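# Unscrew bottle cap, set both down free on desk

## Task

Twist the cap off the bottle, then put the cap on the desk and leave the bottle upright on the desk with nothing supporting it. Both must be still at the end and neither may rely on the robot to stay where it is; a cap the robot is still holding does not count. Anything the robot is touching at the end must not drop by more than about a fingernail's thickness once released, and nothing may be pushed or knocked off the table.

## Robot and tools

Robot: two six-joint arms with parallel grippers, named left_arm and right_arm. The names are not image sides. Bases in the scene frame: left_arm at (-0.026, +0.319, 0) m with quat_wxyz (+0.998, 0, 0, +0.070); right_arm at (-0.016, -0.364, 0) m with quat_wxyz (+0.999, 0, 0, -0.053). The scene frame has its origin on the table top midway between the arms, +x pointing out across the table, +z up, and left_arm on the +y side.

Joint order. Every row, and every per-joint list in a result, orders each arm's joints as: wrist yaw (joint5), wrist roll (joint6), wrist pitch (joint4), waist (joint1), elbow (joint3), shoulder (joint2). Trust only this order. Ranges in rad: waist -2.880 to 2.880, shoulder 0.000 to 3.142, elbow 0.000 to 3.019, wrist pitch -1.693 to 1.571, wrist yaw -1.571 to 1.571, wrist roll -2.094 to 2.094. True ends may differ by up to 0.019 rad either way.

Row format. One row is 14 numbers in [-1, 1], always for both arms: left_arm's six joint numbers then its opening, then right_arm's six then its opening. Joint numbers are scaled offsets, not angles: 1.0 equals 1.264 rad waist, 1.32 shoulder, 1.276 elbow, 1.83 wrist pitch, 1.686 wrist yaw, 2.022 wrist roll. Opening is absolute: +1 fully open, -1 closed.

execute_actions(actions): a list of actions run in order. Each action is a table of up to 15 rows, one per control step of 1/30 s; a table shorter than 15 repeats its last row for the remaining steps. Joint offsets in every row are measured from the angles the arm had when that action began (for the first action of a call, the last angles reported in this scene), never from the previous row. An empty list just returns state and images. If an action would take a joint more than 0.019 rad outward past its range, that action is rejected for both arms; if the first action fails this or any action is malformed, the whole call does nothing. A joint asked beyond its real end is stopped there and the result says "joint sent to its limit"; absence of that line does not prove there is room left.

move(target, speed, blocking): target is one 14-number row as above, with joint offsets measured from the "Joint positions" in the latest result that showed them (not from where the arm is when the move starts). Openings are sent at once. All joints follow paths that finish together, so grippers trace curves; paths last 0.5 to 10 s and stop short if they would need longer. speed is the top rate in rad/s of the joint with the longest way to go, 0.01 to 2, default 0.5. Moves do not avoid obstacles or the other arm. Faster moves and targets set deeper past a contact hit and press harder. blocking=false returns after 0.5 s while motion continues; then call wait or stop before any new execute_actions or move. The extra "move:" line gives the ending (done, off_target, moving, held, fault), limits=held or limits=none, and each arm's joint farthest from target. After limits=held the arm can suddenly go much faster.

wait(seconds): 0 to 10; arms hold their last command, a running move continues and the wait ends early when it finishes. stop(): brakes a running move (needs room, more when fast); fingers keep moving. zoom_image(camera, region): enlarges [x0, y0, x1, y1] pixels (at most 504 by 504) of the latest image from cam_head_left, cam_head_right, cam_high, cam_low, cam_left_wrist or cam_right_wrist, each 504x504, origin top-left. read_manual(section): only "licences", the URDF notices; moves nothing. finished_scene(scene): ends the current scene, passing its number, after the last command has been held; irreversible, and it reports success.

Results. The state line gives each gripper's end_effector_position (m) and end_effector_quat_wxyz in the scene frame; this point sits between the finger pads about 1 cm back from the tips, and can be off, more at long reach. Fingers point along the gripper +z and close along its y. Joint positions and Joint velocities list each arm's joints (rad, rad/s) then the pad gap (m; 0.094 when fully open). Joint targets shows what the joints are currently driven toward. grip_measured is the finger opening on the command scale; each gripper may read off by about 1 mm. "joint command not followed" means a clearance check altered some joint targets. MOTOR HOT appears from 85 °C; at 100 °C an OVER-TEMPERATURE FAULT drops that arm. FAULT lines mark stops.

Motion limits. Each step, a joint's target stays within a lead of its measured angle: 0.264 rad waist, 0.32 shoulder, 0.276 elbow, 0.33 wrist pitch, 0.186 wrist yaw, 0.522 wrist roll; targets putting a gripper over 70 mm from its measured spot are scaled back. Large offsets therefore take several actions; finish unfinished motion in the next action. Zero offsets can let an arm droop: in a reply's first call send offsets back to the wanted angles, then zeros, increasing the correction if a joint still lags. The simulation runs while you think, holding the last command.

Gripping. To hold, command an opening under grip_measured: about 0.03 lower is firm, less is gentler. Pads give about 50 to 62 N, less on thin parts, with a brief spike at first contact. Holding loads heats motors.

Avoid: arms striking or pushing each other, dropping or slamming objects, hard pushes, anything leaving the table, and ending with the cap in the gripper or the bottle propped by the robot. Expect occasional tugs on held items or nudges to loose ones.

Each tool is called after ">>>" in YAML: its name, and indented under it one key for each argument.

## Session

>>> execute_actions:
  actions: []

Scene clock: 0.00 s.
left_arm: end_effector_position=(-0.0420, +0.8232, +0.3308) grip_measured=+1.000 end_effector_quat_wxyz=(+0.218, -0.357, +0.890, +0.180) | right_arm: end_effector_position=(+0.3364, -0.3422, +0.3036) grip_measured=+1.000 end_effector_quat_wxyz=(+0.581, +0.411, +0.702, -0.033)
Joint names: [wrist yaw, wrist roll, wrist pitch, waist, elbow, shoulder]
Joint positions: left_arm=[ 0.332  0.872 -1.161  1.576  1.433  1.366  0.094] | right_arm=[ 0.974  1.001 -0.493  0.585  0.673  0.794  0.094]
Joint velocities: left_arm=[-0.037  0.081 -0.022 -0.005 -0.017  0.005  0.   ] | right_arm=[ 0.037 -0.066 -0.002 -0.005  0.007 -0.005  0.   ]
Motor temperatures (°C, as the motors report them): left_arm=[22 23 23 24 23 24] | right_arm=[24 23 23 25 25 23]
Joint targets: left_arm=[0.332 0.872 -1.158 1.576 1.462 1.362] | right_arm=[0.974 1.000 -0.488 0.585 0.705 0.794]

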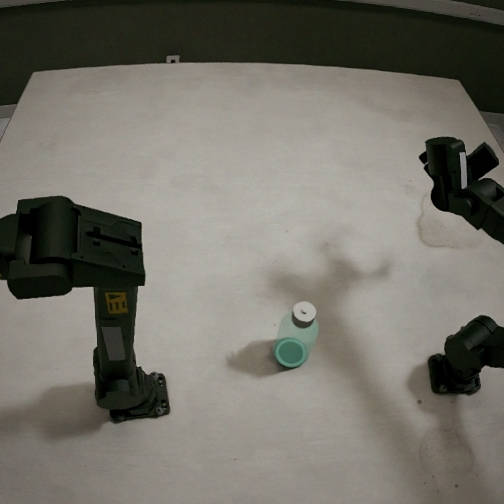

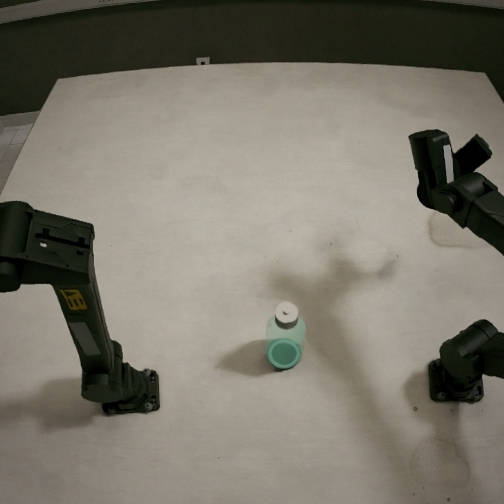

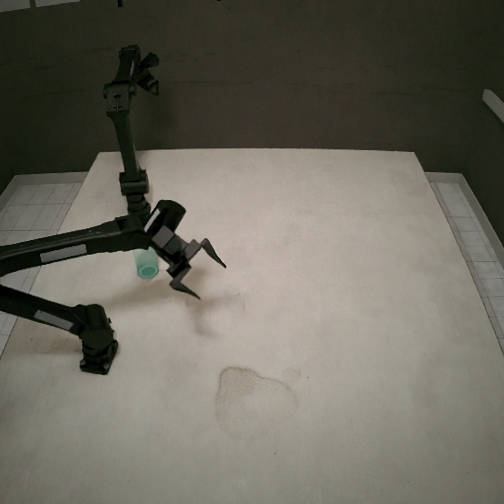

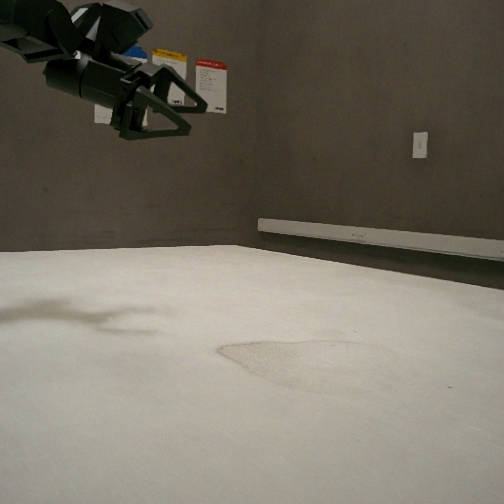

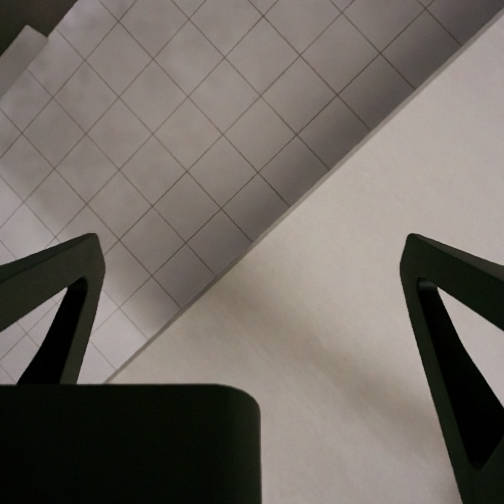

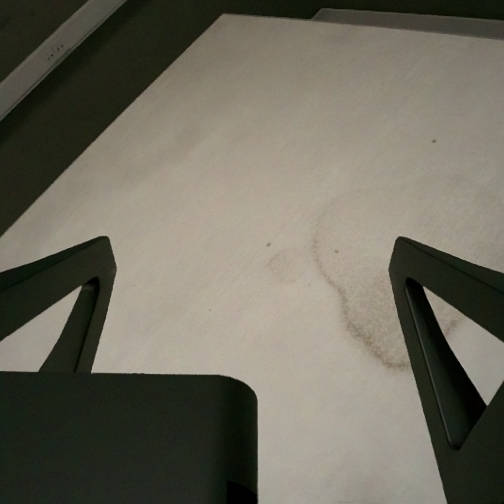

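>>> move:
  target: [0.693,-0.33,0.89,-1,-0.803,-0.221,1,-0.578,-0.495,-0.589,0.7,0.536,0.385,1]
  speed: 1.2

Scene clock: 18.20 s.
left_arm: end_effector_position=(+0.3075, +0.2900, +0.2386) grip_measured=+1.000 end_effector_quat_wxyz=(+0.606, +0.354, +0.619, -0.352) | right_arm: end_effector_position=(+0.0591, -0.0064, +0.2679) grip_measured=+1.000 end_effector_quat_wxyz=(+0.004, -0.627, +0.779, +0.003)
Joint names: [wrist yaw, wrist roll, wrist pitch, waist, elbow, shoulder]
Joint positions: left_arm=[1.497 0.216 0.452 0.313 0.406 1.082 0.094] | right_arm=[ 0.     0.008 -1.563  1.471  1.291  1.289  0.094]
Joint velocities: left_arm=[-0.066 -0.037  0.002 -0.005 -0.002 -0.005  0.   ] | right_arm=[-0.051  0.037 -0.012  0.005  0.002  0.005  0.   ]
Motor temperatures (°C, as the motors report them): left_arm=[22 23 23 24 26 24] | right_arm=[24 23 23 25 29 23]
Joint targets: left_arm=[1.500 0.205 0.468 0.313 0.409 1.074] | right_arm=[-0.001 -0.001 -1.571 1.470 1.357 1.302]
move: off_target (right_arm); limits=none; left_arm: farthest joint: the wrist pitch, 0.015 radians from its target (1.629 radians at the start); right_arm: farthest joint: the elbow, 0.066 radians from its target (0.684 radians at the start)

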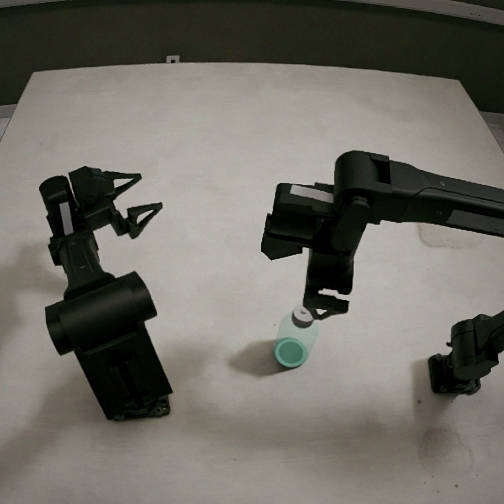

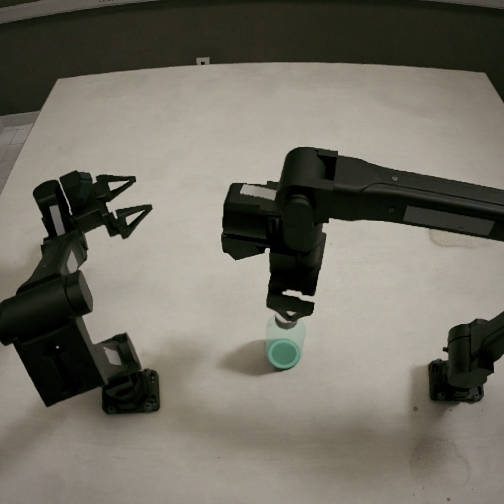

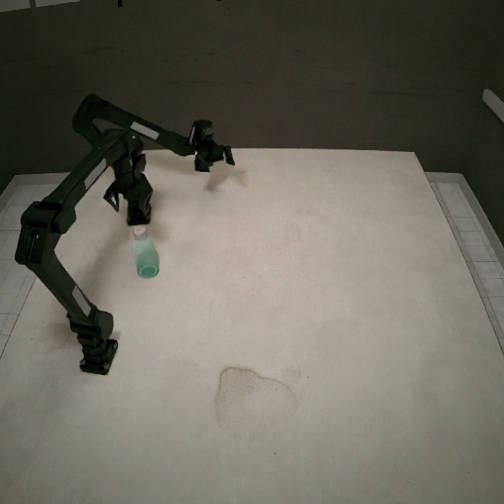

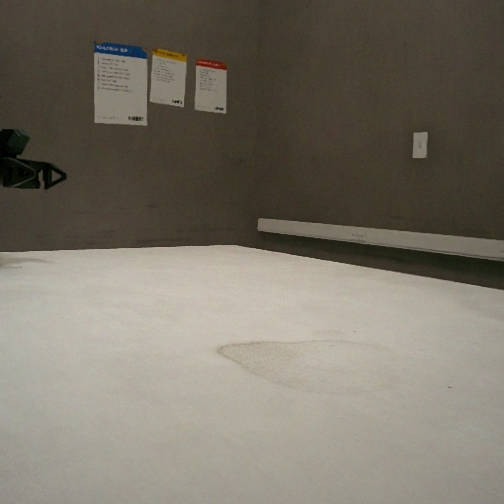

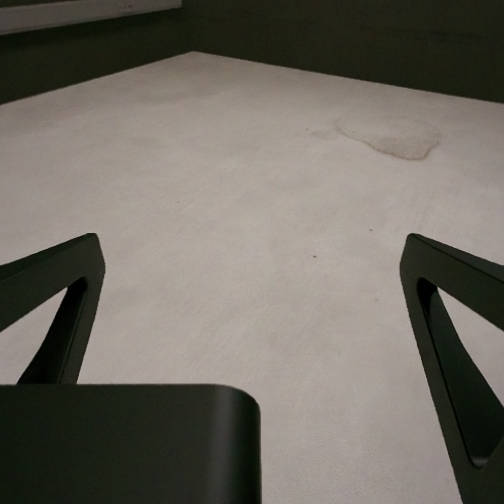

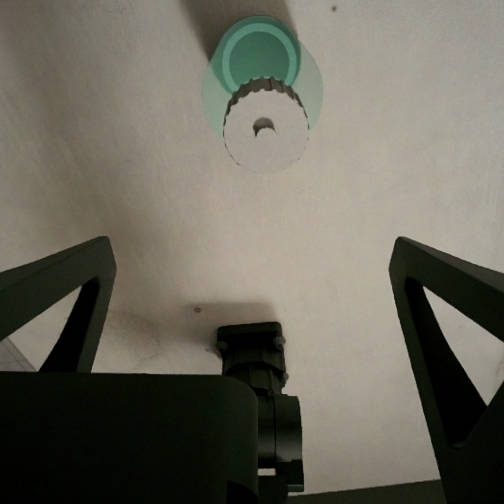

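>>> move:
  target: [0,0,0.015,-0.965,0.01,0,1,0,0,0,-0.7,0.03,0,1]
  speed: 1

Scene clock: 22.97 s.
left_arm: end_effector_position=(+0.0613, -0.0037, +0.2396) grip_measured=+1.000 end_effector_quat_wxyz=(+0.299, +0.646, +0.300, -0.635) | right_arm: end_effector_position=(+0.3091, -0.1971, +0.2679) grip_measured=+1.000 end_effector_quat_wxyz=(+0.004, -0.232, +0.973, +0.001)
Joint names: [wrist yaw, wrist roll, wrist pitch, waist, elbow, shoulder]
Joint positions: left_arm=[ 1.497  0.216  0.465 -0.908  0.406  1.082  0.094] | right_arm=[-0.     0.008 -1.563  0.583  1.291  1.289  0.094]
Joint velocities: left_arm=[-0.037 -0.007  0.007 -0.005  0.007 -0.005  0.   ] | right_arm=[-0.007 -0.037 -0.007 -0.005 -0.002 -0.015  0.   ]
Motor temperatures (°C, as the motors report them): left_arm=[22 23 23 24 26 24] | right_arm=[24 23 23 25 29 23]
Joint targets: left_arm=[1.497 0.216 0.480 -0.907 0.419 1.082] | right_arm=[0.000 0.008 -1.563 0.586 1.329 1.289]
move: off_target (right_arm); limits=none; left_arm: farthest joint: the wrist pitch, 0.015 radians from its target (0.027 radians at the start); right_arm: farthest joint: the elbow, 0.038 radians from its target (0.038 radians at the start)

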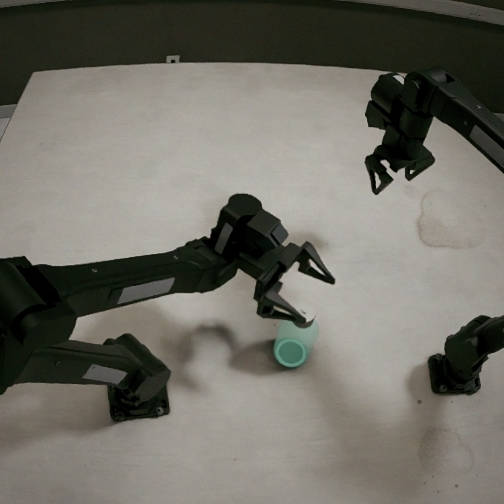

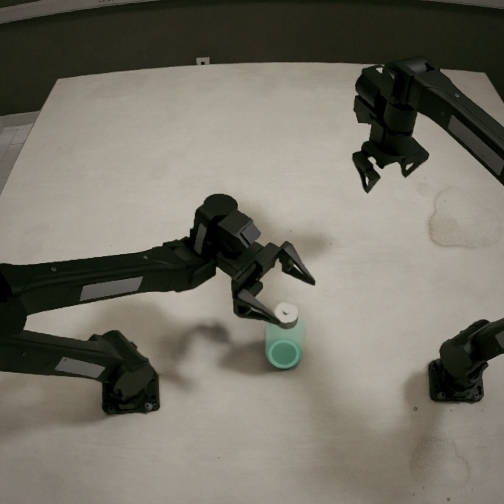

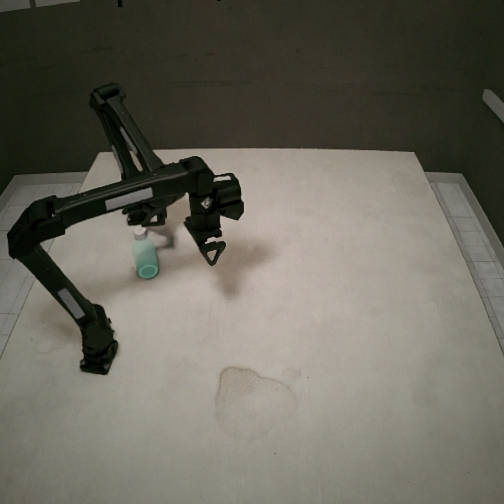

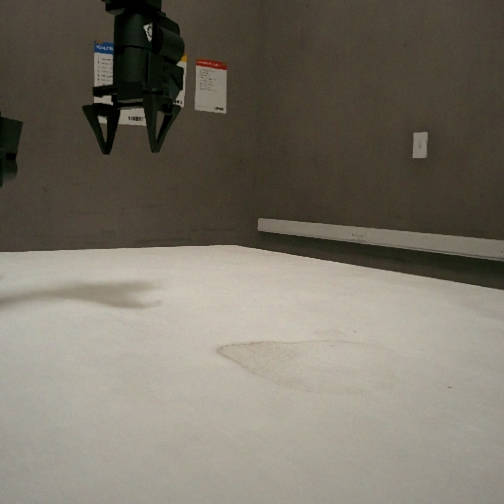

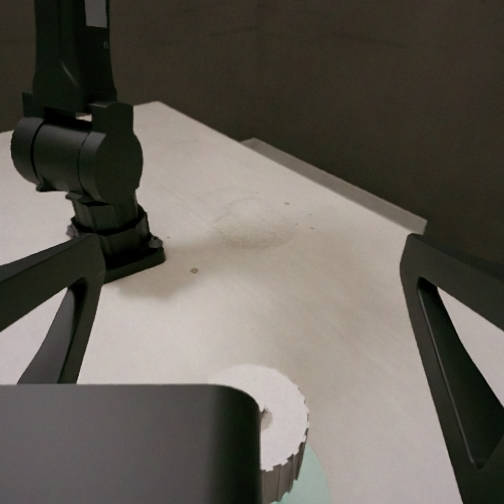

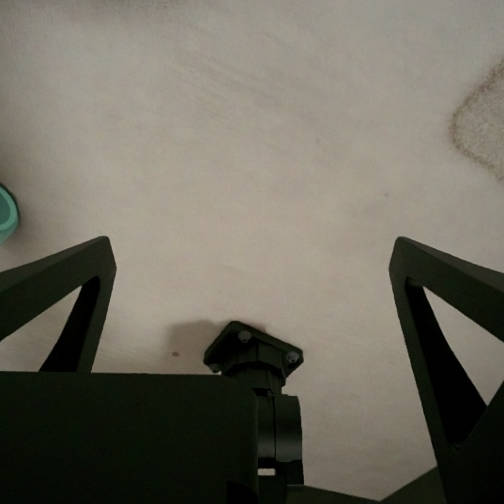

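>>> move:
  target: [0,0,0.255,0,-0.083,0.266,1,0,0,0,0,0.03,0,1]

>>> move:
  target: [0,0,0.285,0,0.03,0.4,1,0,0,0,0.4,0.03,0,1]
  speed: 0.4

Scene clock: 27.23 s.
left_arm: end_effector_position=(+0.0598, -0.0022, +0.1509) grip_measured=+1.000 end_effector_quat_wxyz=(+0.298, +0.646, +0.301, -0.635) | right_arm: end_effector_position=(+0.3091, -0.1971, +0.2679) grip_measured=+1.000 end_effector_quat_wxyz=(+0.004, -0.232, +0.973, +0.001)
Joint names: [wrist yaw, wrist roll, wrist pitch, waist, elbow, shoulder]
Joint positions: left_arm=[ 1.497  0.216  0.916 -0.908  0.303  1.433  0.094] | right_arm=[-0.     0.008 -1.563  0.583  1.291  1.289  0.094]
Joint velocities: left_arm=[-0.007  0.007 -0.012 -0.015  0.012 -0.005  0.   ] | right_arm=[ 0.051  0.051 -0.002 -0.005  0.002 -0.005  0.   ]
Motor temperatures (°C, as the motors report them): left_arm=[22 23 23 24 26 24] | right_arm=[24 23 23 25 29 23]
Joint targets: left_arm=[1.497 0.216 0.931 -0.908 0.300 1.433] | right_arm=[-0.000 0.008 -1.563 0.583 1.329 1.289]
move: off_target (right_arm); limits=none; left_arm: farthest joint: the wrist pitch, 0.016 radians from its target (0.467 radians at the start); right_arm: farthest joint: the elbow, 0.038 radians from its target (0.038 radians at the start)

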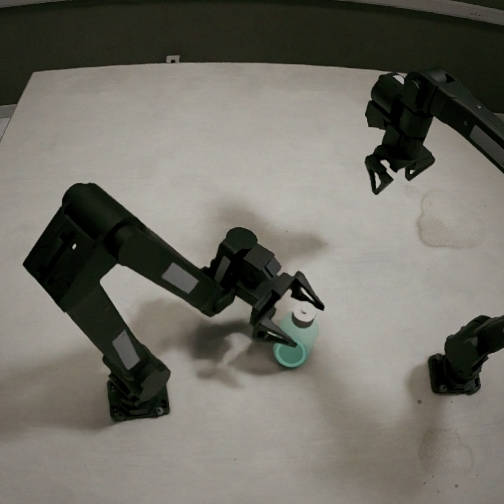

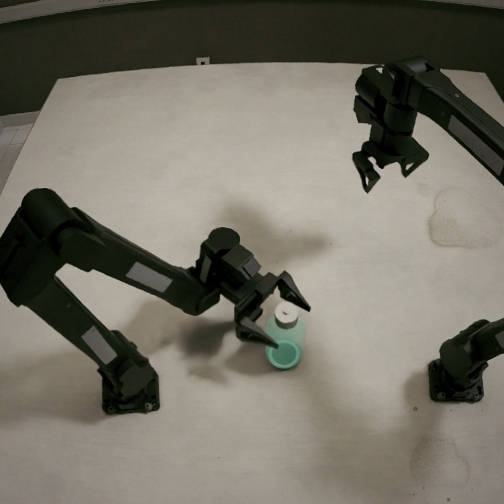

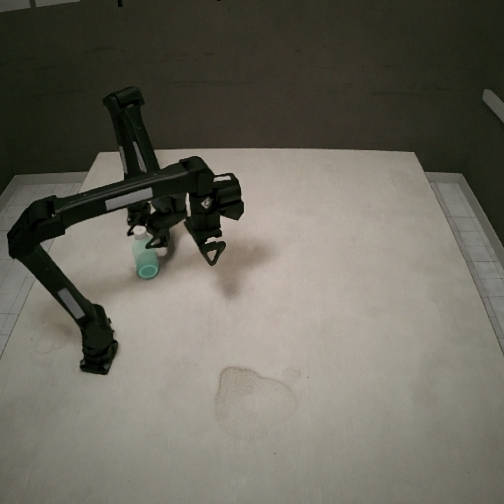

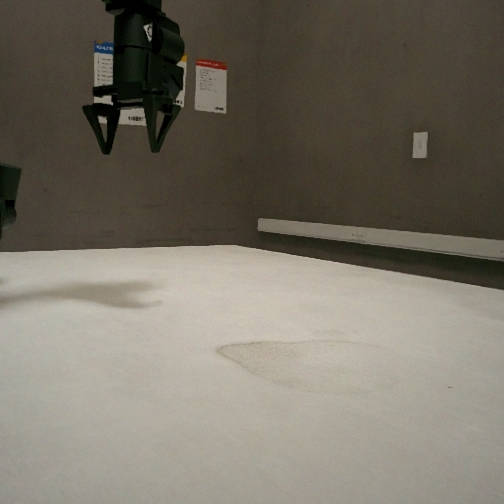

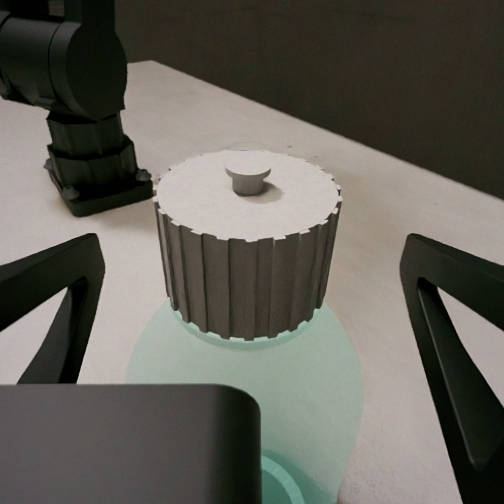

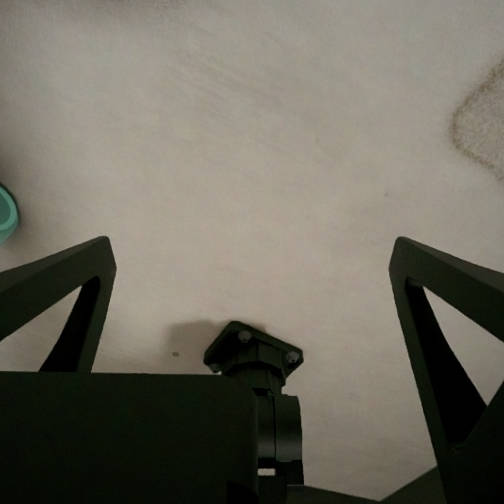

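Scene clock: 29.00 s.
left_arm: end_effector_position=(+0.0643, -0.0066, +0.0555) grip_measured=+1.000 end_effector_quat_wxyz=(+0.300, +0.647, +0.299, -0.634) | right_arm: end_effector_position=(+0.1878, -0.0608, +0.2679) grip_measured=+1.000 end_effector_quat_wxyz=(+0.004, -0.467, +0.884, +0.002)
Joint names: [wrist yaw, wrist roll, wrist pitch, waist, elbow, shoulder]
Joint positions: left_arm=[ 1.497  0.216  1.422 -0.908  0.331  1.961  0.094] | right_arm=[-0.     0.008 -1.563  1.087  1.291  1.289  0.094]
Joint velocities: left_arm=[-0.037 -0.037 -0.022 -0.005 -0.007  0.005  0.   ] | right_arm=[-0.007  0.007 -0.007 -0.005  0.002  0.005  0.   ]
Motor temperatures (°C, as the motors report them): left_arm=[22 23 23 24 26 24] | right_arm=[24 23 23 25 29 23]
Joint targets: left_arm=[1.497 0.216 1.437 -0.908 0.341 1.961] | right_arm=[-0.000 0.008 -1.563 1.088 1.329 1.289]
move: off_target (right_arm); limits=none; left_arm: farthest joint: the wrist pitch, 0.016 radians from its target (0.522 radians at the start); right_arm: farthest joint: the elbow, 0.038 radians from its target (0.038 radians at the start)

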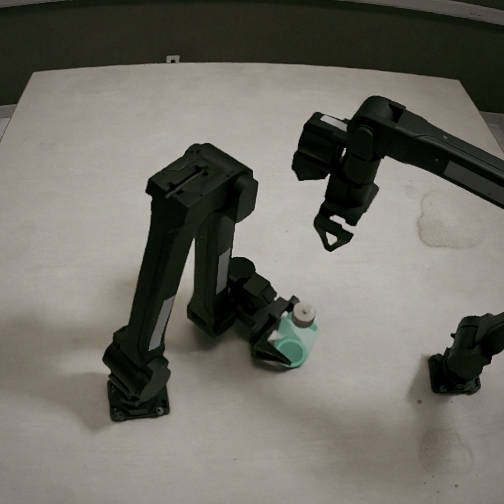

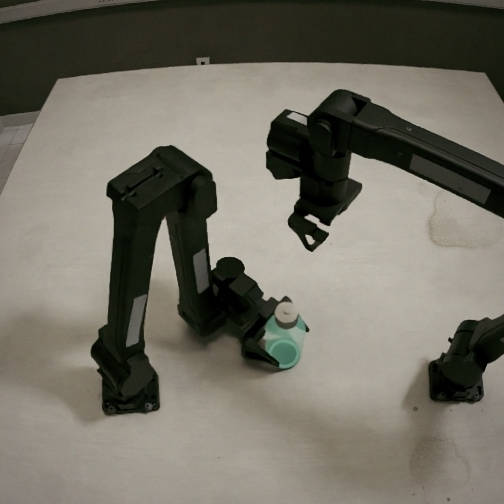

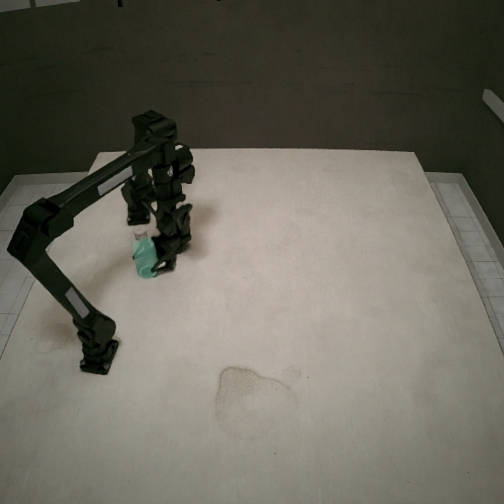

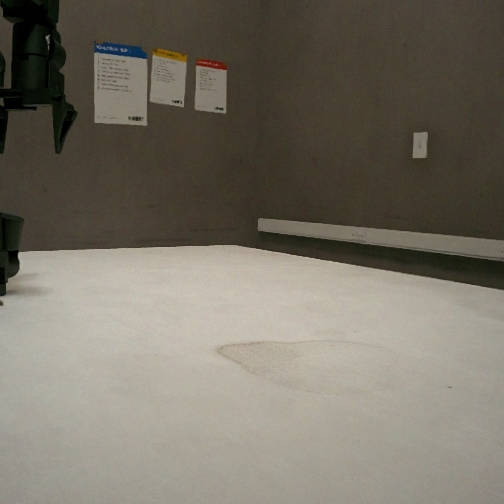

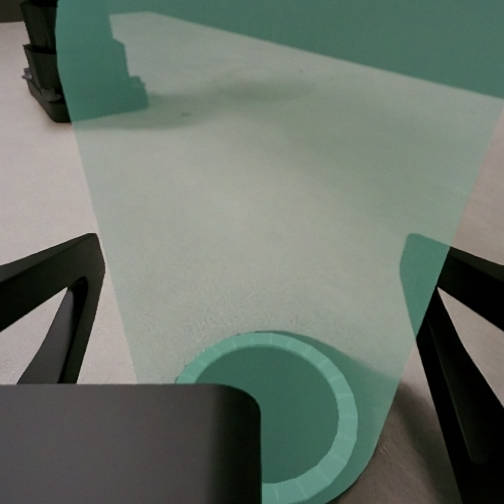

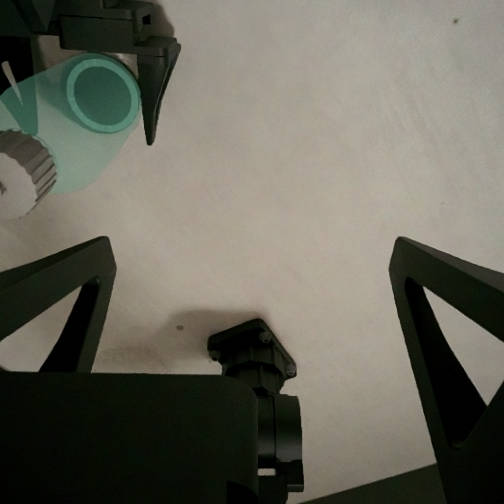

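>>> move:
  target: [0,0,0,0,0,0,0.4,0,0,0,0.285,0.03,0,1]

>>> move:
  target: [0,0,0,0,0,0,0.4,0,0,0.154,0,-0.187,0.04,1]
  speed: 0.3

>>> move:
  target: [0,0,0,0,0,0,0.4,0,0.78,0,0,0.03,0,0.5]
  speed: 2

Scene clock: 34.20 s.
left_arm: end_effector_position=(+0.0643, -0.0066, +0.0555) grip_measured=+0.578 end_effector_quat_wxyz=(+0.300, +0.647, +0.299, -0.634) | right_arm: end_effector_position=(+0.0671, -0.0081, +0.2679) grip_measured=+1.000 end_effector_quat_wxyz=(+0.003, -0.619, +0.786, +0.003)
Joint names: [wrist yaw, wrist roll, wrist pitch, waist, elbow, shoulder]
Joint positions: left_arm=[ 1.497  0.215  1.422 -0.908  0.331  1.961  0.074] | right_arm=[-0.     0.008 -1.563  1.448  1.291  1.289  0.094]
Joint velocities: left_arm=[-0.051 -0.081 -0.007 -0.005 -0.007 -0.005  0.   ] | right_arm=[ 0.007  0.022 -0.012 -0.005  0.012  0.005  0.   ]
Motor temperatures (°C, as the motors report them): left_arm=[22 23 23 24 25 24] | right_arm=[24 23 23 25 29 23]
Joint targets: left_arm=[1.497 0.216 1.422 -0.908 0.331 1.961] | right_arm=[-0.000 0.008 -1.563 1.447 1.329 1.289]
move: off_target (right_arm); limits=none; left_arm: farthest joint: the wrist roll, 0.001 radians from its target (0.000 radians at the start); right_arm: farthest joint: the elbow, 0.038 radians from its target (0.038 radians at the start)

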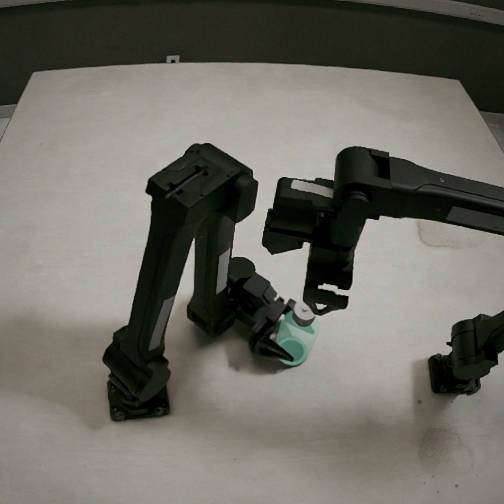

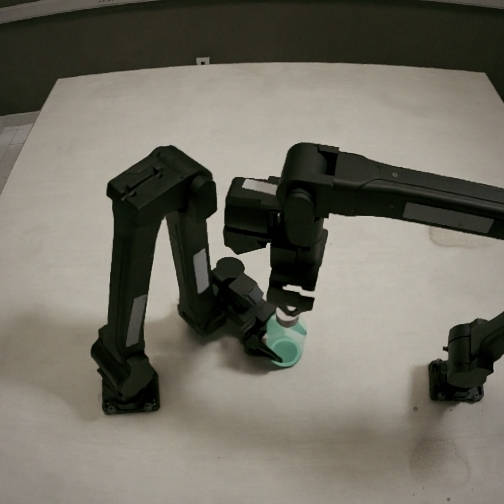

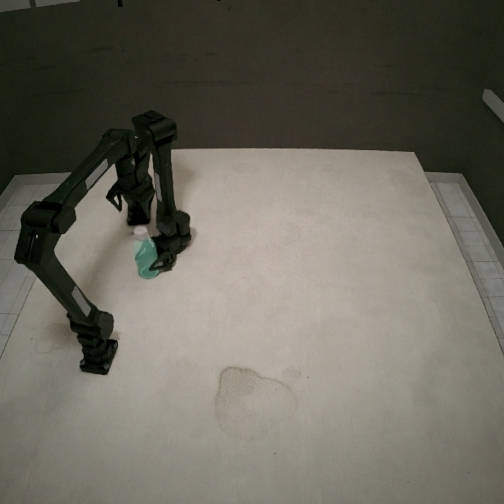

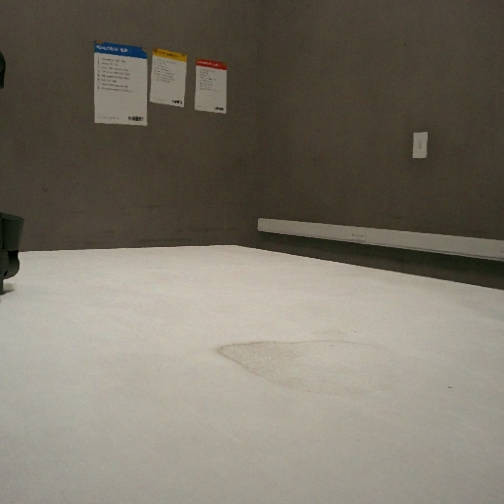

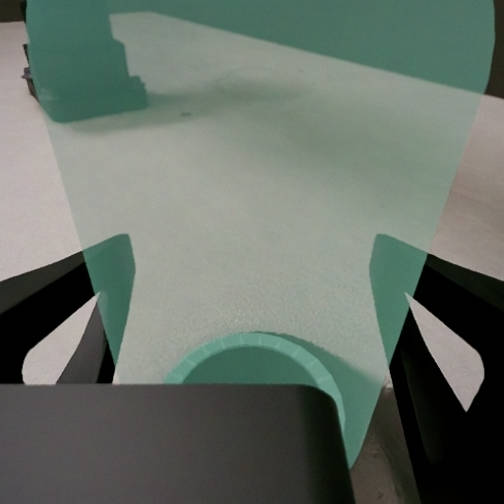

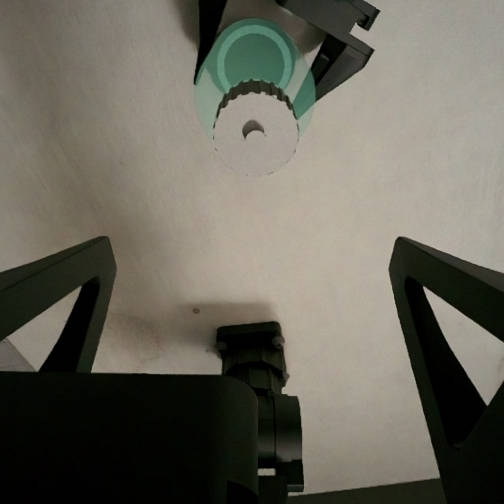

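Scene clock: 35.57 s.
left_arm: end_effector_position=(+0.0643, -0.0066, +0.0555) grip_measured=+0.578 end_effector_quat_wxyz=(+0.300, +0.647, +0.299, -0.634) | right_arm: end_effector_position=(+0.0673, -0.0072, +0.1656) grip_measured=+1.000 end_effector_quat_wxyz=(+0.003, -0.619, +0.786, +0.002)
Joint names: [wrist yaw, wrist roll, wrist pitch, waist, elbow, shoulder]
Joint positions: left_arm=[ 1.497  0.215  1.422 -0.908  0.331  1.961  0.074] | right_arm=[-0.     0.008 -1.291  1.448  1.057  1.33   0.094]
Joint velocities: left_arm=[ 0.081 -0.095 -0.007  0.005  0.012  0.005  0.   ] | right_arm=[-0.007 -0.022 -0.002 -0.005  0.007 -0.015  0.   ]
Motor temperatures (°C, as the motors report them): left_arm=[22 23 23 24 25 24] | right_arm=[24 23 23 25 29 23]
Joint targets: left_arm=[1.497 0.215 1.422 -0.908 0.331 1.961] | right_arm=[-0.000 0.008 -1.282 1.448 1.052 1.342]
move: done; limits=none; left_arm: farthest joint: the waist, 0.000 radians from its target (0.000 radians at the start); right_arm: farthest joint: the shoulder, 0.012 radians from its target (0.052 radians at the start)

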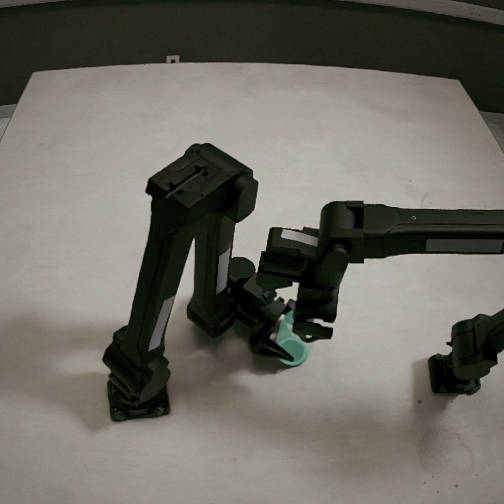

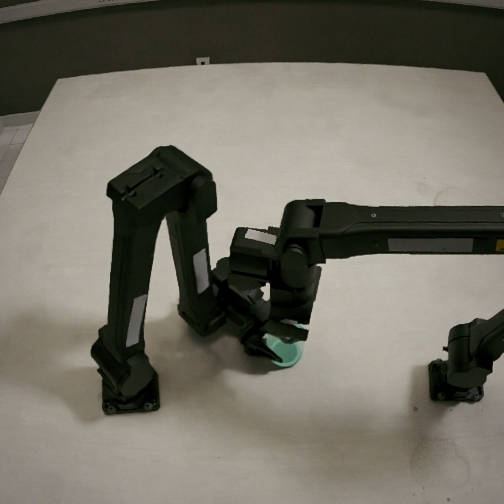

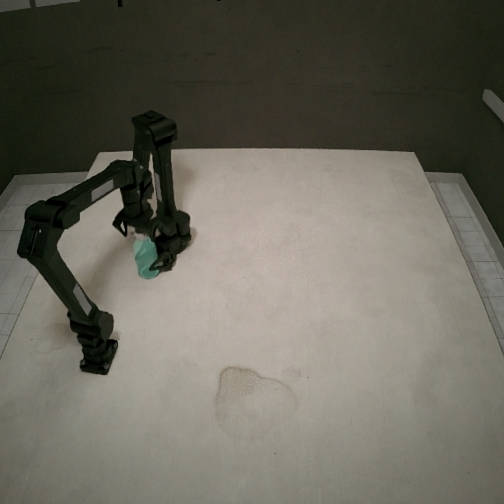

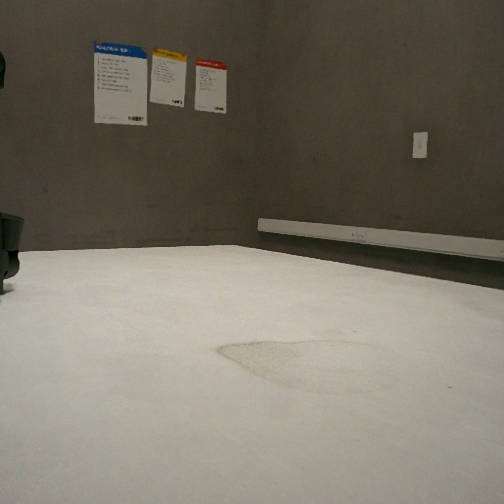

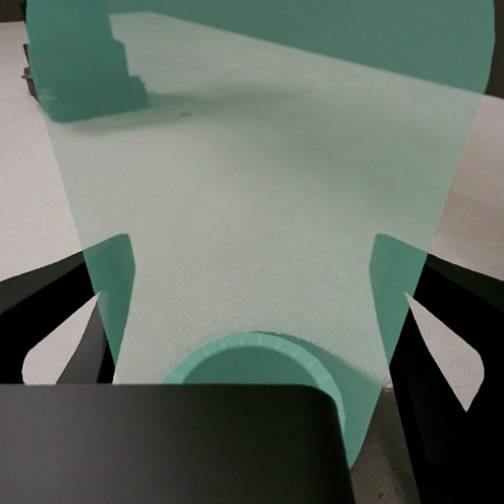

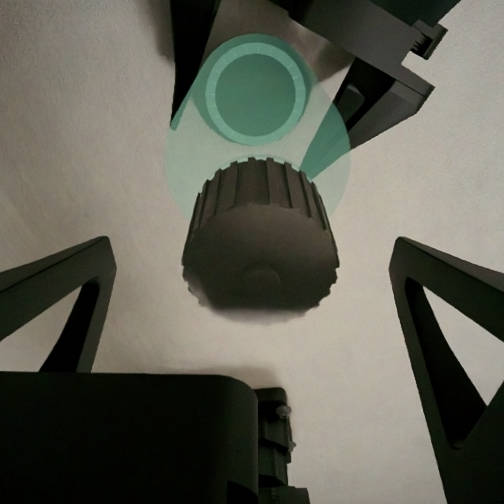

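Scene clock: 37.53 s.
left_arm: end_effector_position=(+0.0643, -0.0066, +0.0555) grip_measured=+0.578 end_effector_quat_wxyz=(+0.300, +0.647, +0.299, -0.634) | right_arm: end_effector_position=(+0.0673, -0.0072, +0.1656) grip_measured=+0.503 end_effector_quat_wxyz=(+0.000, +0.117, +0.993, +0.003)
Joint names: [wrist yaw, wrist roll, wrist pitch, waist, elbow, shoulder]
Joint positions: left_arm=[ 1.497  0.215  1.422 -0.908  0.331  1.961  0.074] | right_arm=[-0.     1.576 -1.291  1.448  1.057  1.33   0.071]
Joint velocities: left_arm=[-0.007  0.007 -0.002 -0.005 -0.012  0.005 -0.   ] | right_arm=[-0.037  0.007 -0.002  0.005 -0.002 -0.005  0.001]
Motor temperatures (°C, as the motors report them): left_arm=[22 23 23 24 25 24] | right_arm=[24 23 23 25 29 23]
Joint targets: left_arm=[1.497 0.215 1.422 -0.908 0.331 1.961] | right_arm=[-0.000 1.585 -1.291 1.448 1.095 1.330]
move: off_target (right_arm); limits=none; left_arm: farthest joint: the waist, 0.000 radians from its target (0.000 radians at the start); right_arm: farthest joint: the elbow, 0.038 radians from its target (0.038 radians at the start)

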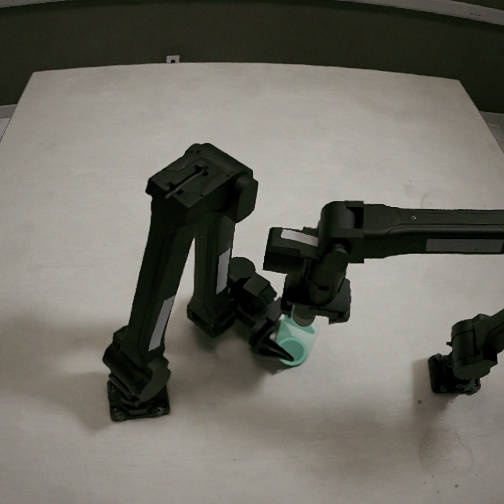

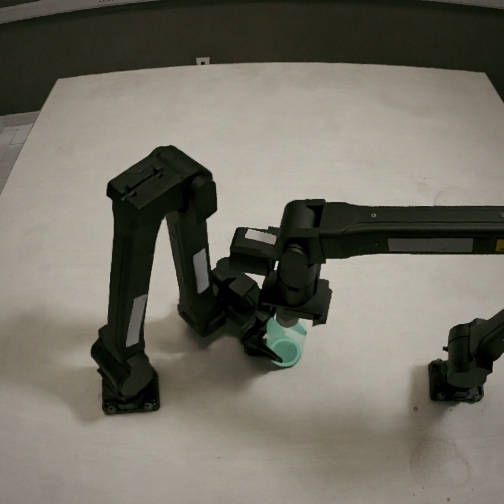

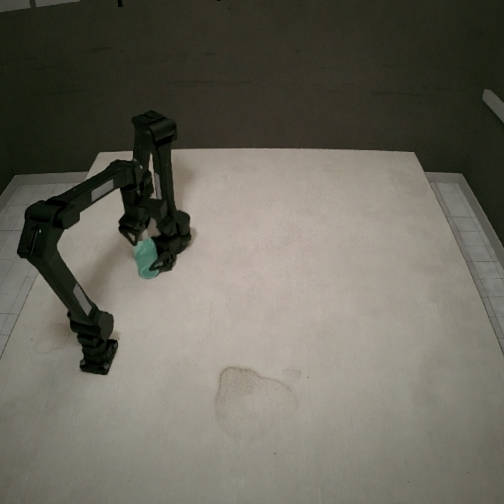

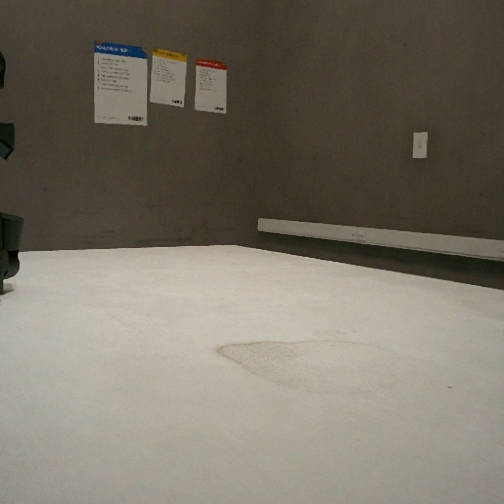

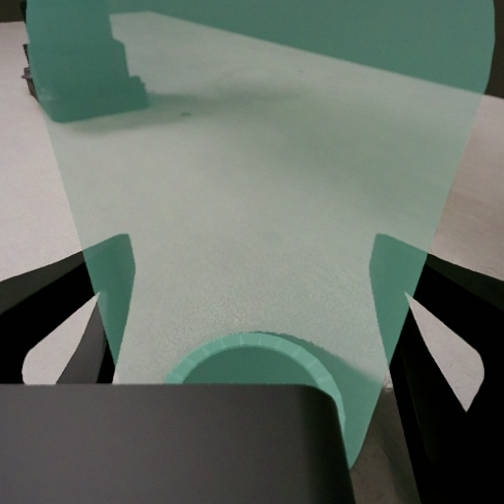

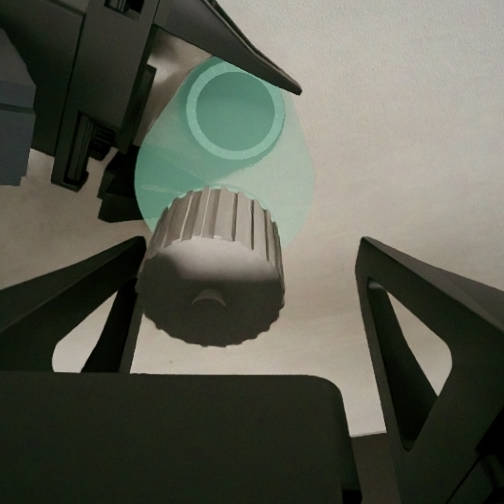

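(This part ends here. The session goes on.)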